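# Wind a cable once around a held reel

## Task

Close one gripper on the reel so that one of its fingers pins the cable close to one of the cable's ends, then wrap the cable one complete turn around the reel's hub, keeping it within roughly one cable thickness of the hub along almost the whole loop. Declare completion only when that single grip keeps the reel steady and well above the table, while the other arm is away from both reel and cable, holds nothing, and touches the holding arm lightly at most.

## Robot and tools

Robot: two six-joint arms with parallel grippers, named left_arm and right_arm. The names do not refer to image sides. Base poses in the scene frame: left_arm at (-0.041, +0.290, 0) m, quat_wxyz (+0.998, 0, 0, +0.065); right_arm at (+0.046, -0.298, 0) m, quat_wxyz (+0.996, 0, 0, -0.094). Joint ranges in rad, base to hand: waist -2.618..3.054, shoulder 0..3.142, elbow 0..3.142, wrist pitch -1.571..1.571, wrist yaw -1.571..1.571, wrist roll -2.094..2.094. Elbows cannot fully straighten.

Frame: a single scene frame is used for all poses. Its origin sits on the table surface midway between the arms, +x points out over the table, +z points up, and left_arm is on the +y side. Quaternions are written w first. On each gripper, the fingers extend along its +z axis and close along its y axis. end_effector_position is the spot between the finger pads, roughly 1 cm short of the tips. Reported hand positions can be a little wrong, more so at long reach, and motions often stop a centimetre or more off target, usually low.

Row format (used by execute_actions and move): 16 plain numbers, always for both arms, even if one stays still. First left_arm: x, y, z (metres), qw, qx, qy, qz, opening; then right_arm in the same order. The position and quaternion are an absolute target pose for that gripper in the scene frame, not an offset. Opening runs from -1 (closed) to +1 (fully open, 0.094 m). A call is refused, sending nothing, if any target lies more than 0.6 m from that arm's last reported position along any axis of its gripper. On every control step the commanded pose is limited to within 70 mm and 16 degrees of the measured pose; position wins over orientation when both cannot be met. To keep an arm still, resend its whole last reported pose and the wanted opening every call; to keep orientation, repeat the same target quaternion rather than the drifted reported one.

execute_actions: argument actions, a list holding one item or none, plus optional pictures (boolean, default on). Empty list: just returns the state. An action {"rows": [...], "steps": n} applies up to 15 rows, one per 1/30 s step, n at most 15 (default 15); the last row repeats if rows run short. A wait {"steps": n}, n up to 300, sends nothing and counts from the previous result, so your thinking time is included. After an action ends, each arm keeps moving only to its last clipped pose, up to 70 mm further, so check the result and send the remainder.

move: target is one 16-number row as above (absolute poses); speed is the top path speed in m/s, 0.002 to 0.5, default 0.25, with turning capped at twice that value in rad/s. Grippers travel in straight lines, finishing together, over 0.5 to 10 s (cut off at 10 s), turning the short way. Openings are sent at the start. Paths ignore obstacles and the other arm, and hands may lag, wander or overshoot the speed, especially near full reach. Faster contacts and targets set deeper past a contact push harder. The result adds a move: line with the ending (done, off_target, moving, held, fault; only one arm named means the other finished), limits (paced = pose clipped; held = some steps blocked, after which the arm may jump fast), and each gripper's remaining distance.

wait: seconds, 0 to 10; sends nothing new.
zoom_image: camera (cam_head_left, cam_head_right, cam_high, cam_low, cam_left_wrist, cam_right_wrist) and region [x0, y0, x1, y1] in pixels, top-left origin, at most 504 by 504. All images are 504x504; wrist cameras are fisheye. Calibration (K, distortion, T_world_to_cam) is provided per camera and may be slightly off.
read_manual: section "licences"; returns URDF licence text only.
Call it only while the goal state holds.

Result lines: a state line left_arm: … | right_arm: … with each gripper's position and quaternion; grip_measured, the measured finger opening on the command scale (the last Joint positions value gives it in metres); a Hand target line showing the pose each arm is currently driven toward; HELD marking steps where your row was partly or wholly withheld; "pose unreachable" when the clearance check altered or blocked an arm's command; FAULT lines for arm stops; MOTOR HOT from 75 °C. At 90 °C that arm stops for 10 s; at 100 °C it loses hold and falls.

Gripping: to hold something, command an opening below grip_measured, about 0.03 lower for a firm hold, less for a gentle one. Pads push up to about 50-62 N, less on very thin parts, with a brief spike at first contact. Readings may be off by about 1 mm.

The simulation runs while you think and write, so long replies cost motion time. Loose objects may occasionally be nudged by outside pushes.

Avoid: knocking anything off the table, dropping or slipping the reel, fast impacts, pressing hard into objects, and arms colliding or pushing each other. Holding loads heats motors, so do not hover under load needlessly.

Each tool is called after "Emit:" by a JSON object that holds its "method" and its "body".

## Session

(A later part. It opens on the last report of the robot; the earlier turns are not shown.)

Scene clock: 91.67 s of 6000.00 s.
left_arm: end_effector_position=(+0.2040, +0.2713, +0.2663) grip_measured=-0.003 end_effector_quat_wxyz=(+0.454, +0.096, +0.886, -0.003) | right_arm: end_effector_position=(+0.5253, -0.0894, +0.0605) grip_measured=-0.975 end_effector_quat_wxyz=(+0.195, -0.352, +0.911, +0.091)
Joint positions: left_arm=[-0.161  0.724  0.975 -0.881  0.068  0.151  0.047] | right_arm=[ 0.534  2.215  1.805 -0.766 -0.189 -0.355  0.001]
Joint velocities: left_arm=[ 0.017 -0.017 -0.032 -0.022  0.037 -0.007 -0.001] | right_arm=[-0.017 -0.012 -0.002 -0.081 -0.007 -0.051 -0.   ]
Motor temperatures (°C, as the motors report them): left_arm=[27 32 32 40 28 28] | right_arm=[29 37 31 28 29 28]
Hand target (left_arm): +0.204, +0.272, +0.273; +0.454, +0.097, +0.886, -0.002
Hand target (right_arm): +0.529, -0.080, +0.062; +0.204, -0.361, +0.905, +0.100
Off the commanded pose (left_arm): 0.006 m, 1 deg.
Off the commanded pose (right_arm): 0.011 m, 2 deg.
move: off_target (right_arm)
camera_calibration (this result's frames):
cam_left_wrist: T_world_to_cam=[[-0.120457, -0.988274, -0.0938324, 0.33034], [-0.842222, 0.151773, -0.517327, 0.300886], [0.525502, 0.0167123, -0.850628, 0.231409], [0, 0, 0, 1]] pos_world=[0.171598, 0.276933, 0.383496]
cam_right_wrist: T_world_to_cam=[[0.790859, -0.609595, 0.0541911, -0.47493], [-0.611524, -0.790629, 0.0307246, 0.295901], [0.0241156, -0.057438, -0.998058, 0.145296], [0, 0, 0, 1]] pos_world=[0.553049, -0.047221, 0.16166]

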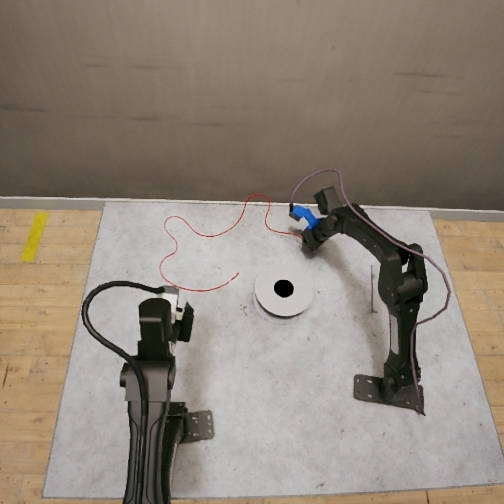

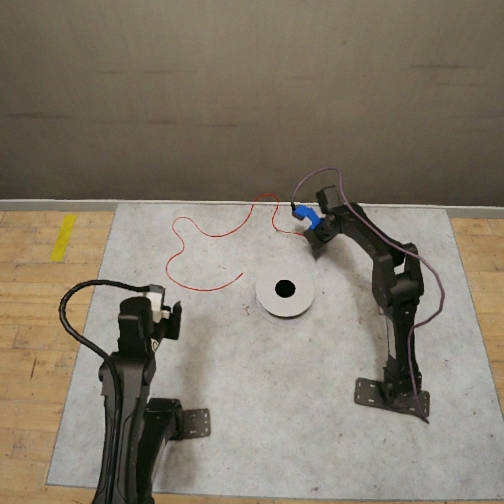

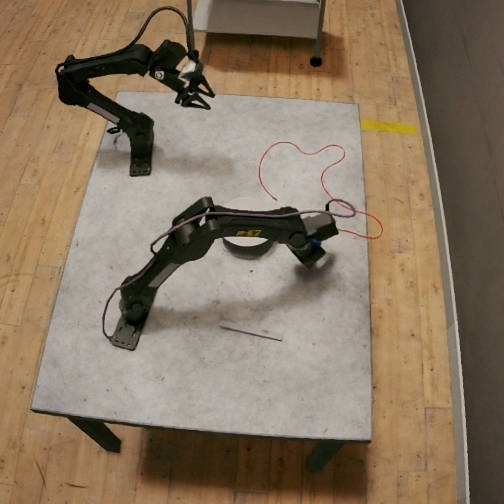

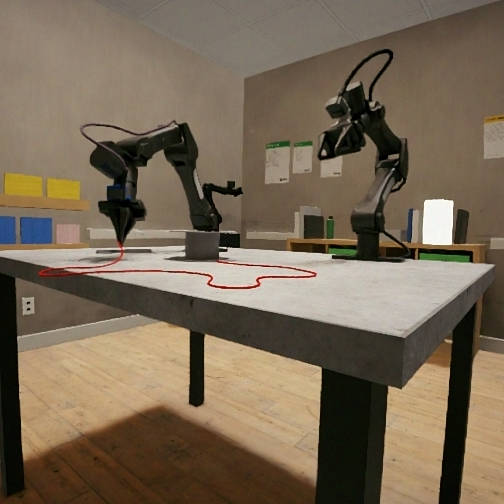

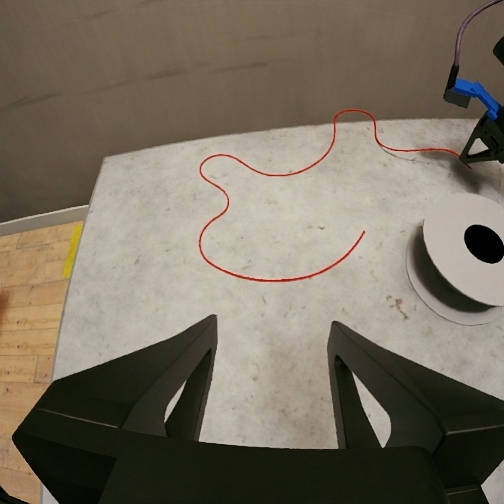

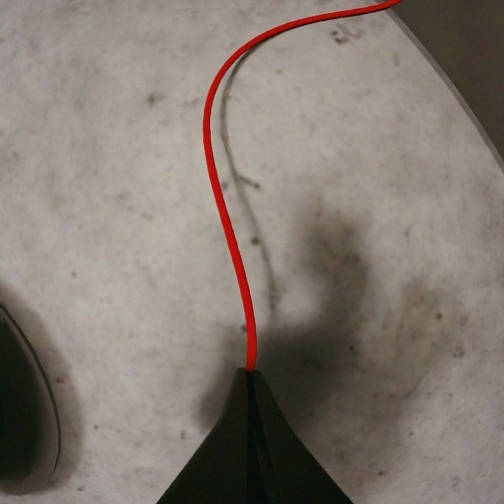

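Emit:
{"method": "move", "body": {"target": [0.15,0.33,0.27,0.45,0.1,0.88,0,0,0.47,0.04,0.065,0.15,-0.2,0.96,0.1,-1], "speed": 0.15}}

Emit:
{"method": "move", "body": {"target": [0.15,0.33,0.27,0.45,0.1,0.88,0,0,0.36,0.11,0.06,0.08,-0.2,0.97,0.1,-1]}}

Emit:
{"method": "move", "body": {"target": [0.15,0.33,0.27,0.45,0.1,0.88,0,0,0.21,0.05,0.06,0,-0.37,0.93,0,-1]}}

Emit:
{"method": "move", "body": {"target": [0.15,0.33,0.27,0.45,0.1,0.88,0,0,0.21,-0.14,0.06,0,-0.5,0.866,0,-1]}}

Emit:
{"method": "move", "body": {"target": [0.15,0.33,0.27,0.45,0.1,0.88,0,0,0.36,-0.2,0.06,0,-0.5,0.866,0,-1]}}

Emit:
{"method": "move", "body": {"target": [0.15,0.33,0.27,0.45,0.1,0.88,0,0,0.49,-0.12,0.065,0.1,-0.2,0.97,0,-1]}}

Scene clock: 99.57 s of 6000.00 s.
left_arm: end_effector_position=(+0.1511, +0.3325, +0.2634) grip_measured=-0.003 end_effector_quat_wxyz=(+0.453, +0.098, +0.886, +0.004) | right_arm: end_effector_position=(+0.4659, +0.0422, +0.0670) grip_measured=-0.975 end_effector_quat_wxyz=(+0.150, -0.205, +0.961, +0.111)
Joint positions: left_arm=[ 0.723  0.701  1.024 -1.225  0.719  0.813  0.047] | right_arm=[ 0.846  2.315  2.017 -0.903 -0.07   0.249  0.001]
Joint velocities: left_arm=[-0.007  0.007 -0.002 -0.037  0.007  0.066  0.   ] | right_arm=[-0.002 -0.012  0.007 -0.022 -0.051 -0.066 -0.001]
Motor temperatures (°C, as the motors report them): left_arm=[27 32 33 39 28 28] | right_arm=[29 37 32 28 29 28]
Hand target (left_arm): +0.151, +0.332, +0.271; +0.457, +0.099, +0.884, +0.001
Hand target (right_arm): +0.470, +0.041, +0.065; +0.150, -0.200, +0.963, +0.105
Off the commanded pose (left_arm): 0.007 m, 1 deg.
Off the commanded pose (right_arm): 0.005 m, 1 deg.
move: done
camera_calibration (this result's frames):
cam_left_wrist: T_world_to_cam=[[-0.117451, -0.987229, -0.107626, 0.386954], [-0.843146, 0.156392, -0.514439, 0.24342], [0.524701, 0.0303227, -0.850746, 0.251358], [0, 0, 0, 1]] pos_world=[0.118799, 0.336322, 0.380713]
cam_right_wrist: T_world_to_cam=[[0.582989, -0.808269, -0.0826164, -0.233701], [-0.802552, -0.588728, 0.0964865, 0.439515], [-0.126626, 0.0100534, -0.9919, 0.227729], [0, 0, 0, 1]] pos_world=[0.517815, 0.0675716, 0.16417]

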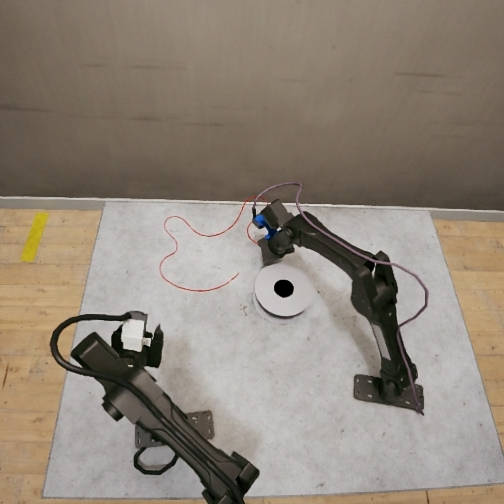

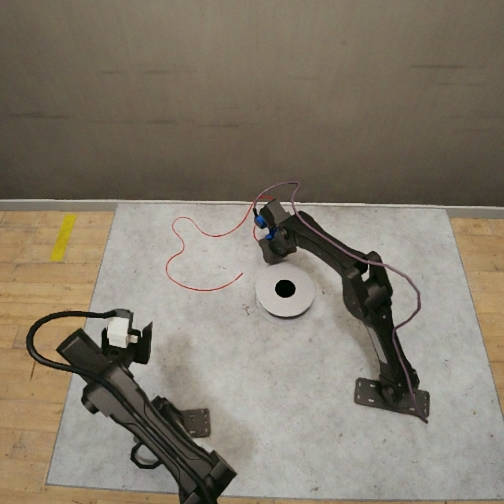

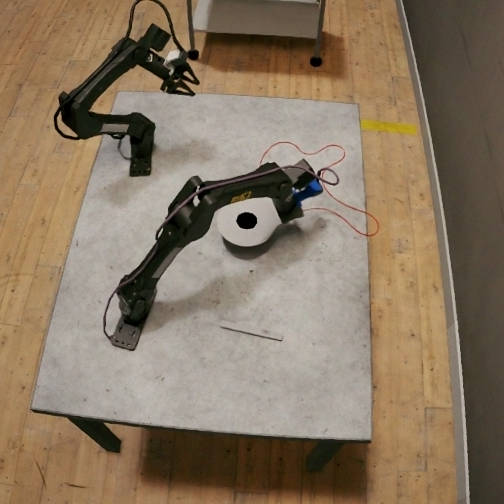

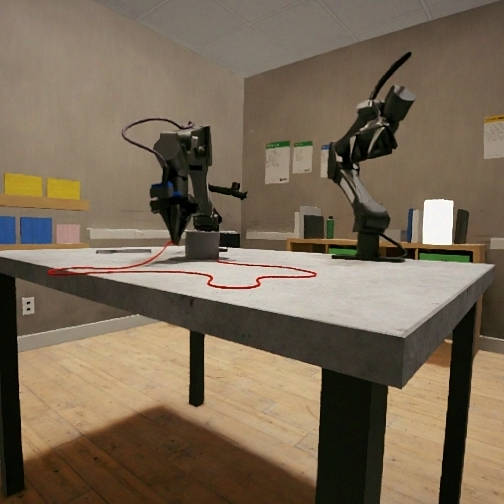

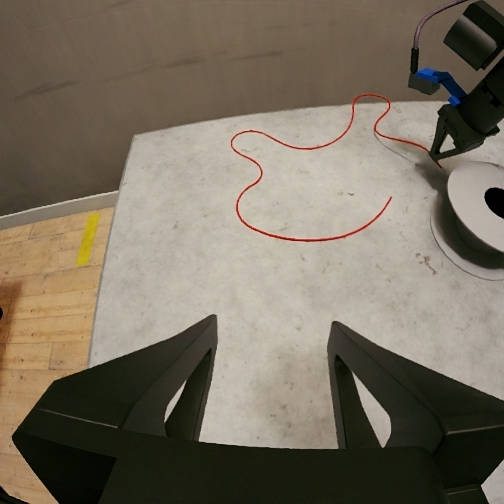

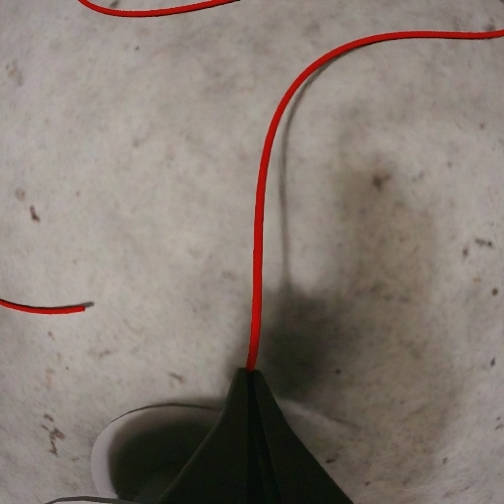

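Scene clock: 100.70 s of 6000.00 s.
left_arm: end_effector_position=(+0.1499, +0.3314, +0.2619) grip_measured=-0.003 end_effector_quat_wxyz=(+0.450, +0.097, +0.888, +0.001) | right_arm: end_effector_position=(+0.3552, +0.1129, +0.0585) grip_measured=-0.975 end_effector_quat_wxyz=(+0.079, -0.208, +0.969, +0.107)
Joint positions: left_arm=[ 0.723  0.701  1.024 -1.235  0.718  0.816  0.047] | right_arm=[ 1.092  2.315  2.017 -1.014 -0.063  0.488  0.001]
Joint velocities: left_arm=[-0.007 -0.007 -0.002 -0.037 -0.051 -0.022 -0.001] | right_arm=[ 0.012  0.002  0.002 -0.007  0.037  0.007 -0.001]
Motor temperatures (°C, as the motors report them): left_arm=[27 32 33 39 28 28] | right_arm=[29 37 32 28 29 28]
Hand target (left_arm): +0.150, +0.330, +0.270; +0.453, +0.100, +0.886, +0.000
Hand target (right_arm): +0.360, +0.111, +0.059; +0.079, -0.200, +0.971, +0.104
Off the commanded pose (left_arm): 0.008 m, 1 deg.
Off the commanded pose (right_arm): 0.006 m, 1 deg.
move: done
camera_calibration (this result's frames):
cam_left_wrist: T_world_to_cam=[[-0.118645, -0.987718, -0.10167, 0.384423], [-0.846912, 0.154116, -0.508909, 0.241723], [0.518328, 0.0257258, -0.854795, 0.254321], [0, 0, 0, 1]] pos_world=[0.118506, 0.335905, 0.379492]
cam_right_wrist: T_world_to_cam=[[0.581709, -0.803017, -0.129534, -0.110106], [-0.770633, -0.595049, 0.228126, 0.374786], [-0.260268, -0.03288, -0.964976, 0.255274], [0, 0, 0, 1]] pos_world=[0.419312, 0.142993, 0.146572]

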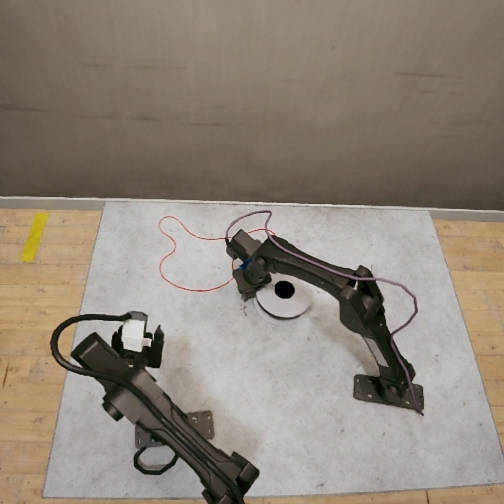

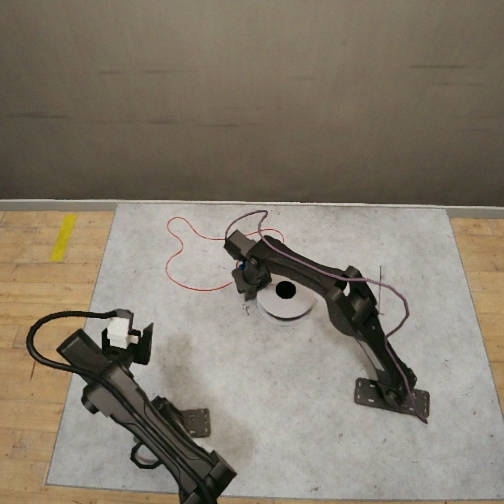

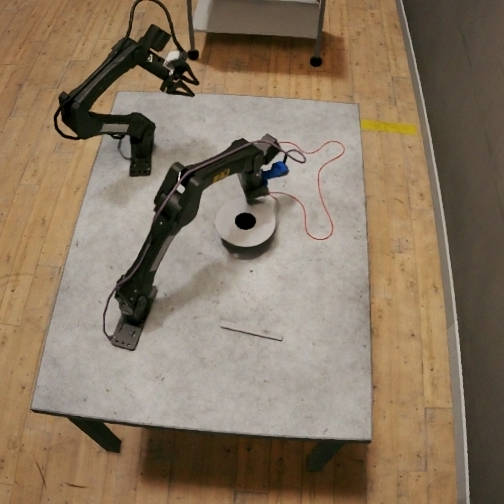

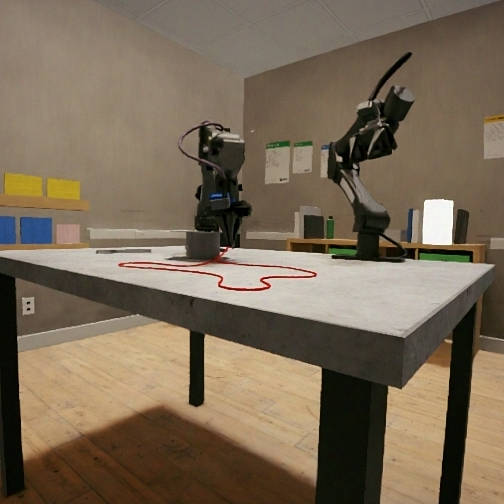

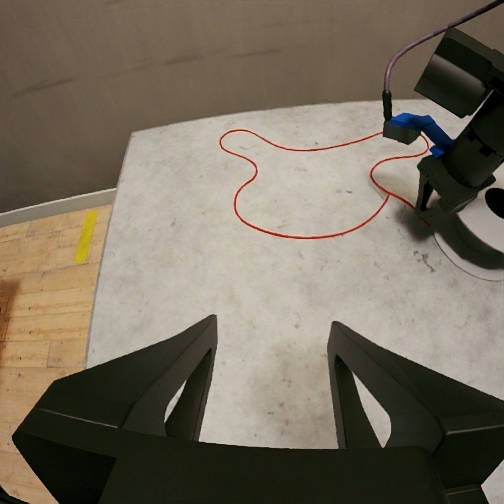

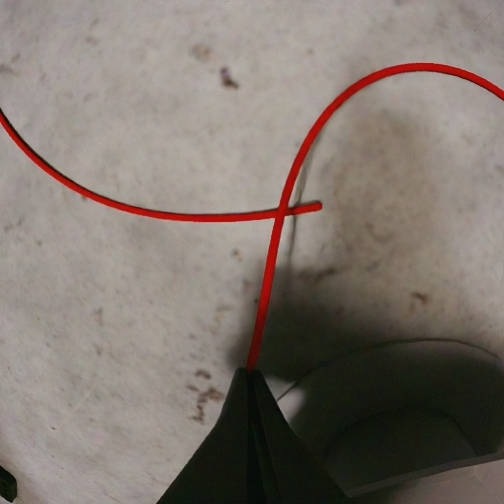

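Scene clock: 101.97 s of 6000.00 s.
left_arm: end_effector_position=(+0.1498, +0.3316, +0.2618) grip_measured=-0.003 end_effector_quat_wxyz=(+0.449, +0.097, +0.888, +0.002) | right_arm: end_effector_position=(+0.2095, +0.0574, +0.0541) grip_measured=-0.975 end_effector_quat_wxyz=(-0.006, -0.367, +0.930, +0.012)
Joint positions: left_arm=[ 0.723  0.701  1.024 -1.236  0.716  0.816  0.047] | right_arm=[ 1.316  2.052  1.612 -1.123 -0.025  0.375  0.001]
Joint velocities: left_arm=[-0.012 -0.012  0.007 -0.007 -0.081  0.007 -0.   ] | right_arm=[-0.012  0.002  0.027 -0.007  0.081  0.037 -0.001]
Motor temperatures (°C, as the motors report them): left_arm=[27 32 33 38 28 28] | right_arm=[29 37 31 28 29 28]
Hand target (left_arm): +0.150, +0.330, +0.270; +0.453, +0.100, +0.886, +0.000
Hand target (right_arm): +0.209, +0.051, +0.057; -0.003, -0.371, +0.929, +0.004
Off the commanded pose (left_arm): 0.008 m, 1 deg.
Off the commanded pose (right_arm): 0.009 m, 2 deg.
move: done
camera_calibration (this result's frames):
cam_left_wrist: T_world_to_cam=[[-0.117841, -0.987777, -0.102032, 0.384551], [-0.847645, 0.153581, -0.507849, 0.241506], [0.517311, 0.0266421, -0.855382, 0.254221], [0, 0, 0, 1]] pos_world=[0.118516, 0.335987, 0.379341]
cam_right_wrist: T_world_to_cam=[[0.807995, -0.588776, -0.0220829, -0.136017], [-0.51972, -0.729881, 0.444033, 0.173965], [-0.277554, -0.347299, -0.895738, 0.229251], [0, 0, 0, 1]] pos_world=[0.263944, 0.126508, 0.125099]

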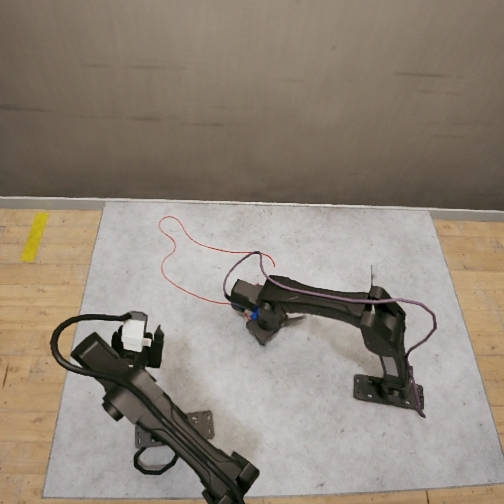

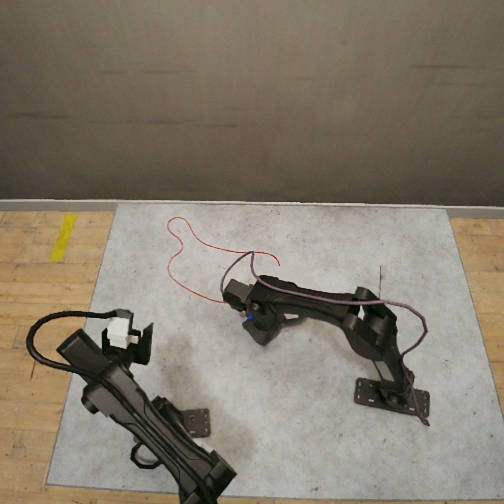

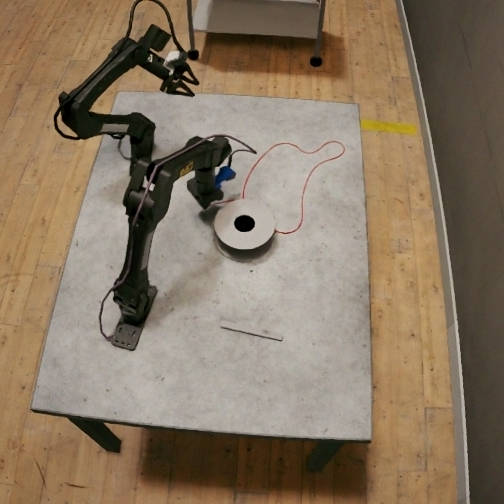

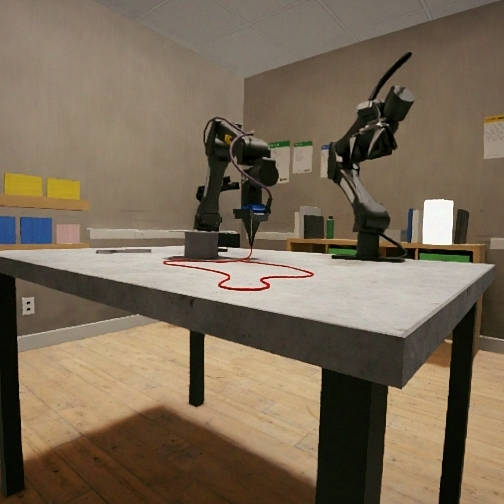

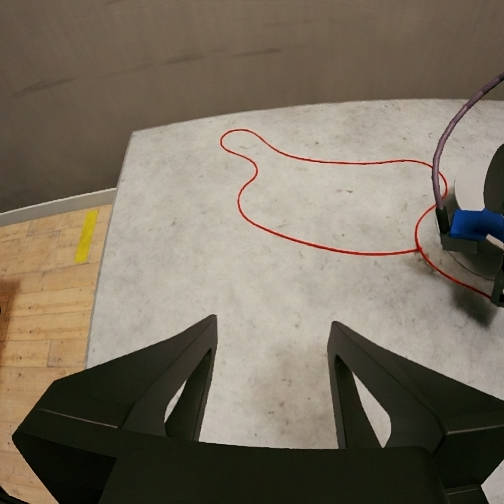

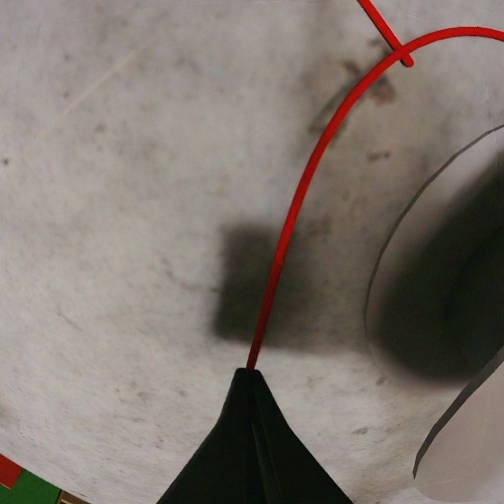

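Scene clock: 103.47 s of 6000.00 s.
left_arm: end_effector_position=(+0.1497, +0.3318, +0.2616) grip_measured=-0.003 end_effector_quat_wxyz=(+0.449, +0.097, +0.888, +0.002) | right_arm: end_effector_position=(+0.2100, -0.1391, +0.0574) grip_measured=-0.975 end_effector_quat_wxyz=(-0.007, -0.500, +0.866, -0.007)
Joint positions: left_arm=[ 0.723  0.701  1.024 -1.236  0.715  0.816  0.047] | right_arm=[ 0.963  1.465  0.921 -1.045  0.01  -0.272  0.001]
Joint velocities: left_arm=[-0.012  0.002 -0.017 -0.022 -0.007 -0.037  0.   ] | right_arm=[-0.007  0.002 -0.002 -0.007 -0.081 -0.007  0.001]
Motor temperatures (°C, as the motors report them): left_arm=[27 32 33 38 28 28] | right_arm=[29 37 31 28 29 28]
Hand target (left_arm): +0.150, +0.330, +0.270; +0.453, +0.100, +0.886, +0.000
Hand target (right_arm): +0.211, -0.141, +0.058; +0.001, -0.500, +0.866, -0.005
Off the commanded pose (left_arm): 0.009 m, 1 deg.
Off the commanded pose (right_arm): 0.003 m, 1 deg.
move: done
camera_calibration (this result's frames):
cam_left_wrist: T_world_to_cam=[[-0.117011, -0.987805, -0.102709, 0.384804], [-0.84825, 0.153192, -0.506956, 0.241317], [0.516508, 0.0278038, -0.855831, 0.253989], [0, 0, 0, 1]] pos_world=[0.118536, 0.336082, 0.379232]
cam_right_wrist: T_world_to_cam=[[0.944598, -0.328195, 0.00483514, -0.24603], [-0.29267, -0.835499, 0.465066, -0.0342306], [-0.148592, -0.440715, -0.885263, 0.123387], [0, 0, 0, 1]] pos_world=[0.240715, -0.0549667, 0.126339]

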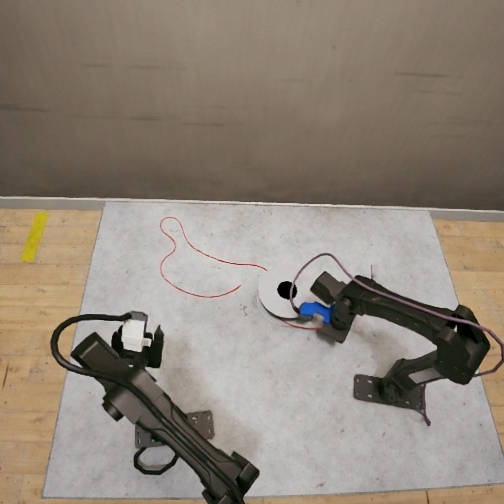

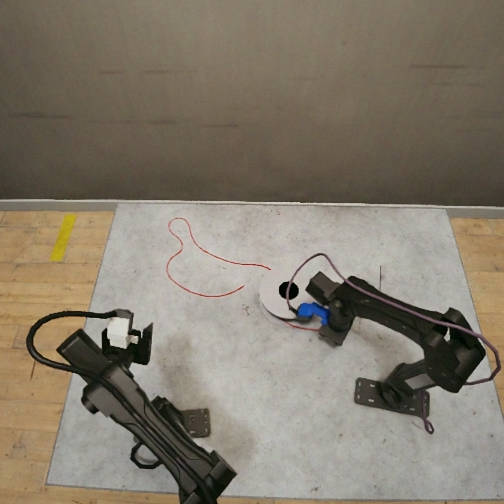

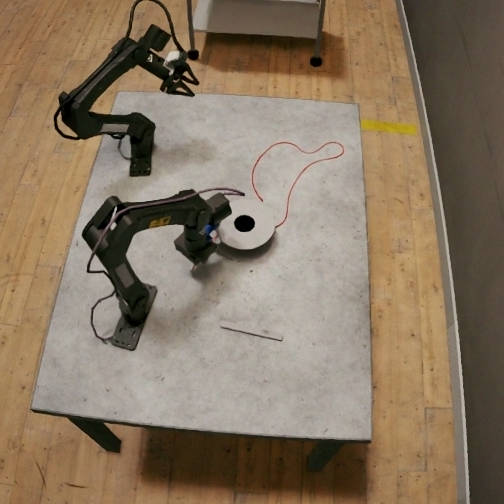

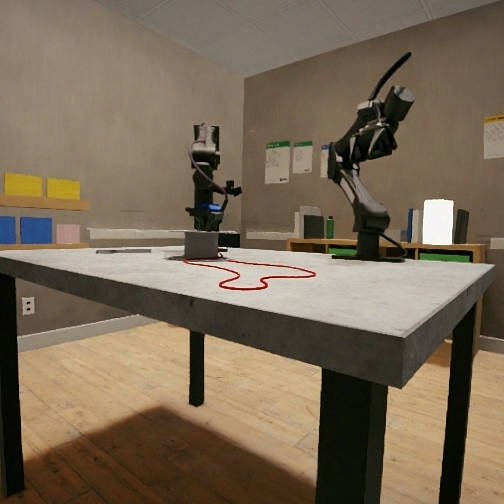

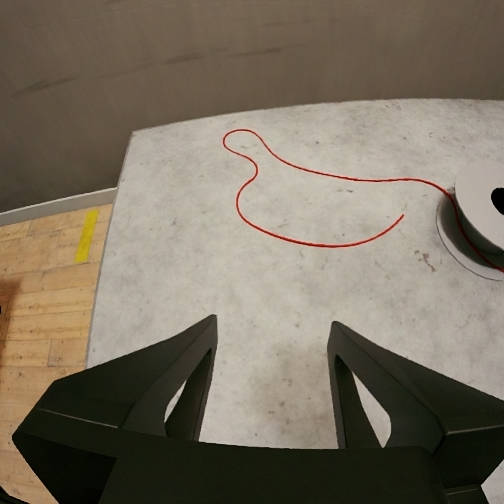

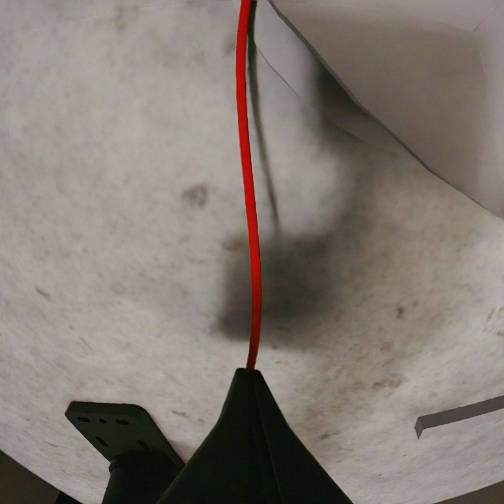

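Scene clock: 104.73 s of 6000.00 s.
left_arm: end_effector_position=(+0.1496, +0.3320, +0.2615) grip_measured=-0.003 end_effector_quat_wxyz=(+0.448, +0.097, +0.889, +0.003) | right_arm: end_effector_position=(+0.3577, -0.2031, +0.0602) grip_measured=-0.975 end_effector_quat_wxyz=(+0.001, -0.496, +0.868, -0.009)
Joint positions: left_arm=[ 0.723  0.701  1.024 -1.236  0.714  0.816  0.047] | right_arm=[ 0.491  1.803  1.295 -1.056  0.016 -0.736  0.001]
Joint velocities: left_arm=[ 0.002  0.002 -0.002  0.007 -0.037 -0.022 -0.001] | right_arm=[ 0.002 -0.002 -0.022  0.066  0.007 -0.066 -0.001]
Motor temperatures (°C, as the motors report them): left_arm=[27 32 33 38 28 28] | right_arm=[29 37 31 28 29 28]
Hand target (left_arm): +0.150, +0.330, +0.270; +0.453, +0.101, +0.886, +0.000
Hand target (right_arm): +0.361, -0.202, +0.062; -0.000, -0.500, +0.866, -0.006
Off the commanded pose (left_arm): 0.009 m, 1 deg.
Off the commanded pose (right_arm): 0.004 m, 1 deg.
move: done
camera_calibration (this result's frames):
cam_left_wrist: T_world_to_cam=[[-0.116611, -0.987768, -0.103522, 0.385087], [-0.848652, 0.153247, -0.506266, 0.241047], [0.515938, 0.0288176, -0.856141, 0.253757], [0, 0, 0, 1]] pos_world=[0.118548, 0.336124, 0.37915]
cam_right_wrist: T_world_to_cam=[[0.941614, -0.336178, 0.0186114, -0.40791], [-0.307413, -0.835866, 0.45478, -0.0400204], [-0.137331, -0.433949, -0.890409, 0.117273], [0, 0, 0, 1]] pos_world=[0.387896, -0.119692, 0.130213]

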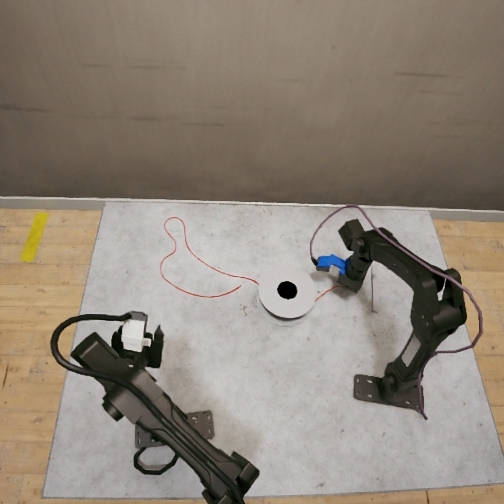

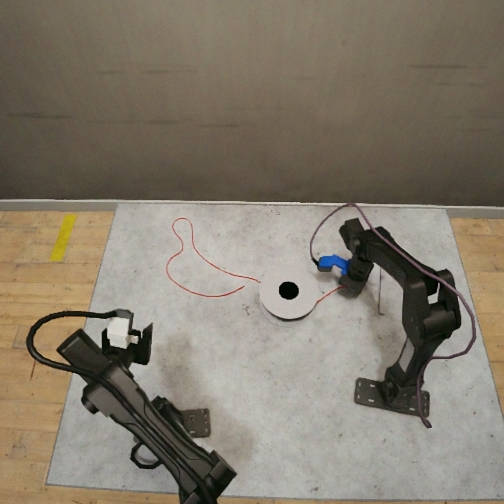

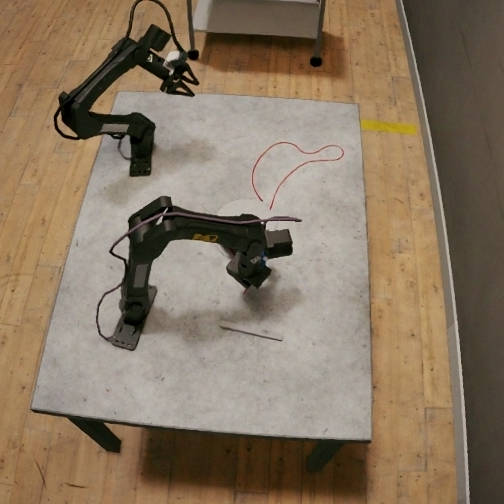

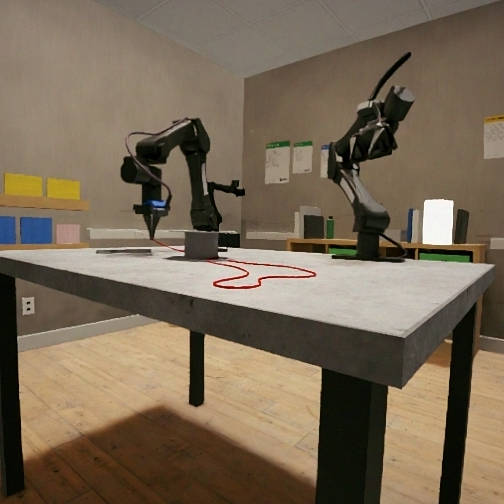

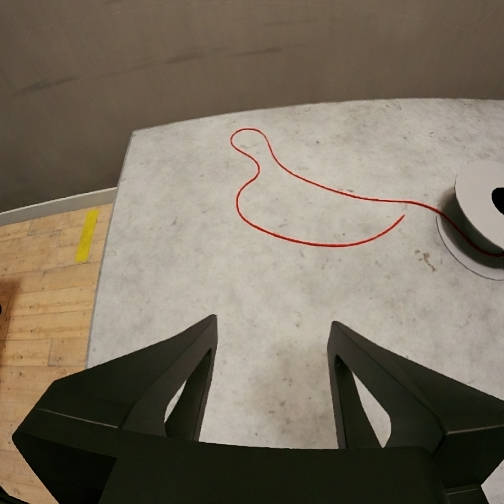

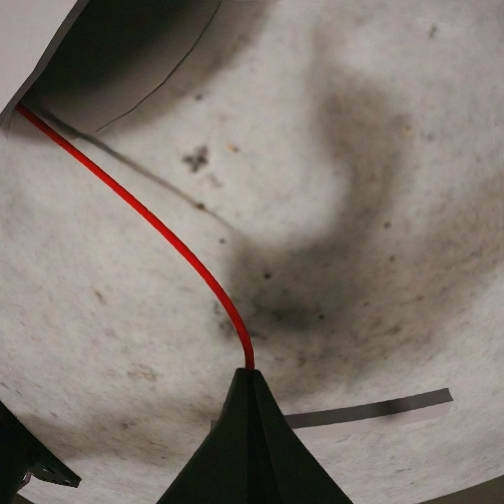

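Scene clock: 106.63 s of 6000.00 s.
left_arm: end_effector_position=(+0.1495, +0.3322, +0.2614) grip_measured=-0.003 end_effector_quat_wxyz=(+0.448, +0.096, +0.889, +0.003) | right_arm: end_effector_position=(+0.4875, -0.1223, +0.0684) grip_measured=-0.975 end_effector_quat_wxyz=(+0.101, -0.202, +0.974, +0.005)
Joint positions: left_arm=[ 0.723  0.701  1.024 -1.236  0.712  0.816  0.047] | right_arm=[ 0.576  2.193  1.868 -1.044  0.026 -0.025  0.001]
Joint velocities: left_arm=[-0.012  0.012  0.007  0.066 -0.022  0.022  0.001] | right_arm=[-0.007 -0.002 -0.012  0.007 -0.022  0.037 -0.001]
Motor temperatures (°C, as the motors report them): left_arm=[27 32 33 38 28 28] | right_arm=[29 37 31 28 29 28]
Hand target (left_arm): +0.150, +0.330, +0.270; +0.453, +0.100, +0.886, +0.000
Hand target (right_arm): +0.490, -0.120, +0.068; +0.101, -0.201, +0.974, +0.000
Off the commanded pose (left_arm): 0.009 m, 1 deg.
Off the commanded pose (right_arm): 0.005 m, 1 deg.
move: done
camera_calibration (this result's frames):
cam_left_wrist: T_world_to_cam=[[-0.115783, -0.987794, -0.1042, 0.38534], [-0.849255, 0.152855, -0.505373, 0.240858], [0.515132, 0.0299786, -0.856586, 0.253524], [0, 0, 0, 1]] pos_world=[0.118568, 0.336219, 0.379041]
cam_right_wrist: T_world_to_cam=[[0.556531, -0.827746, 0.0714831, -0.379126], [-0.810238, -0.521692, 0.267118, 0.360155], [-0.183814, -0.206578, -0.961009, 0.232717], [0, 0, 0, 1]] pos_world=[0.545584, -0.0778559, 0.15454]

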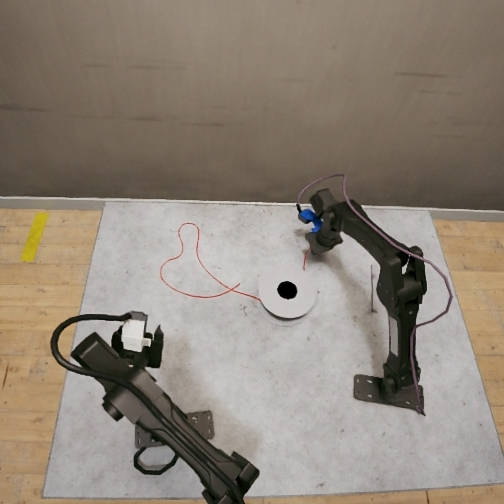

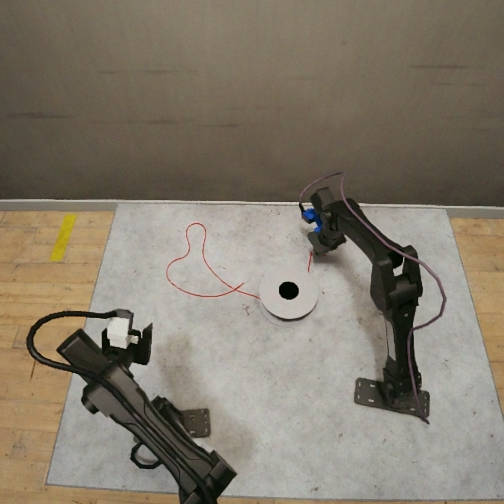

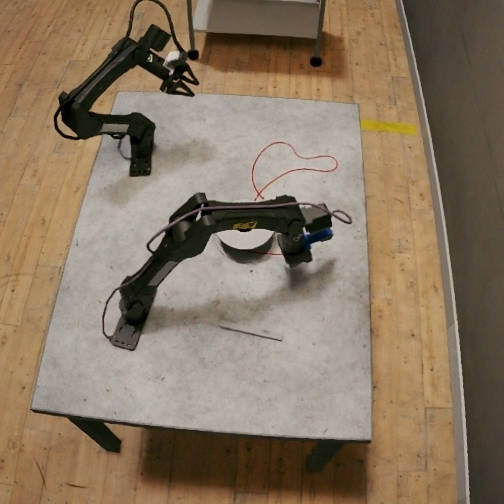

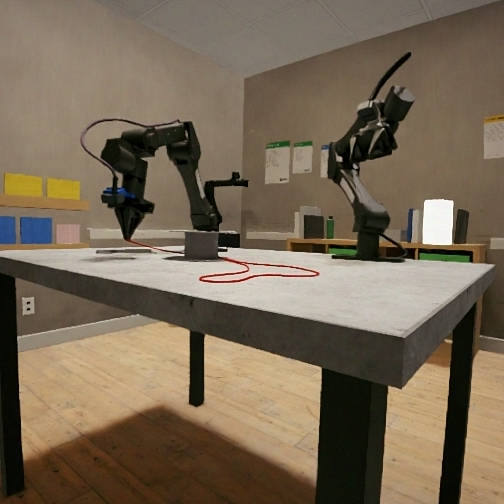

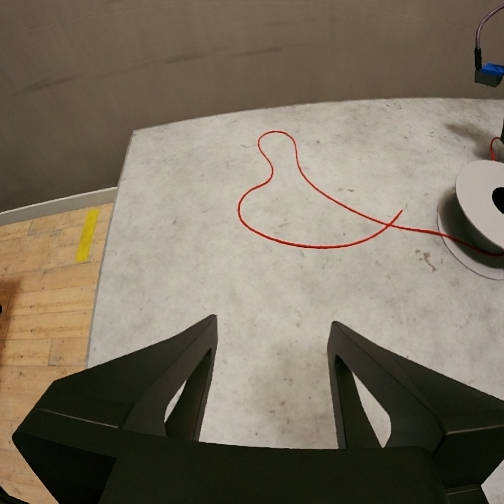

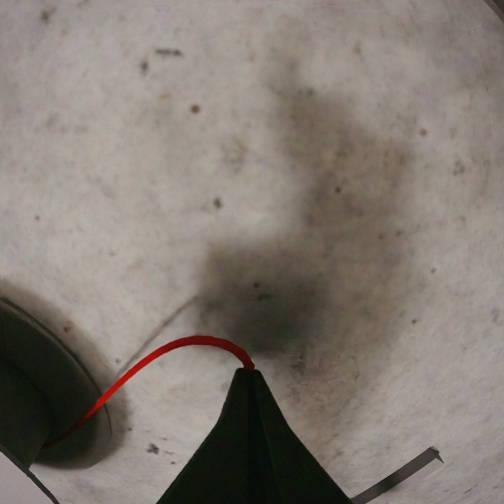

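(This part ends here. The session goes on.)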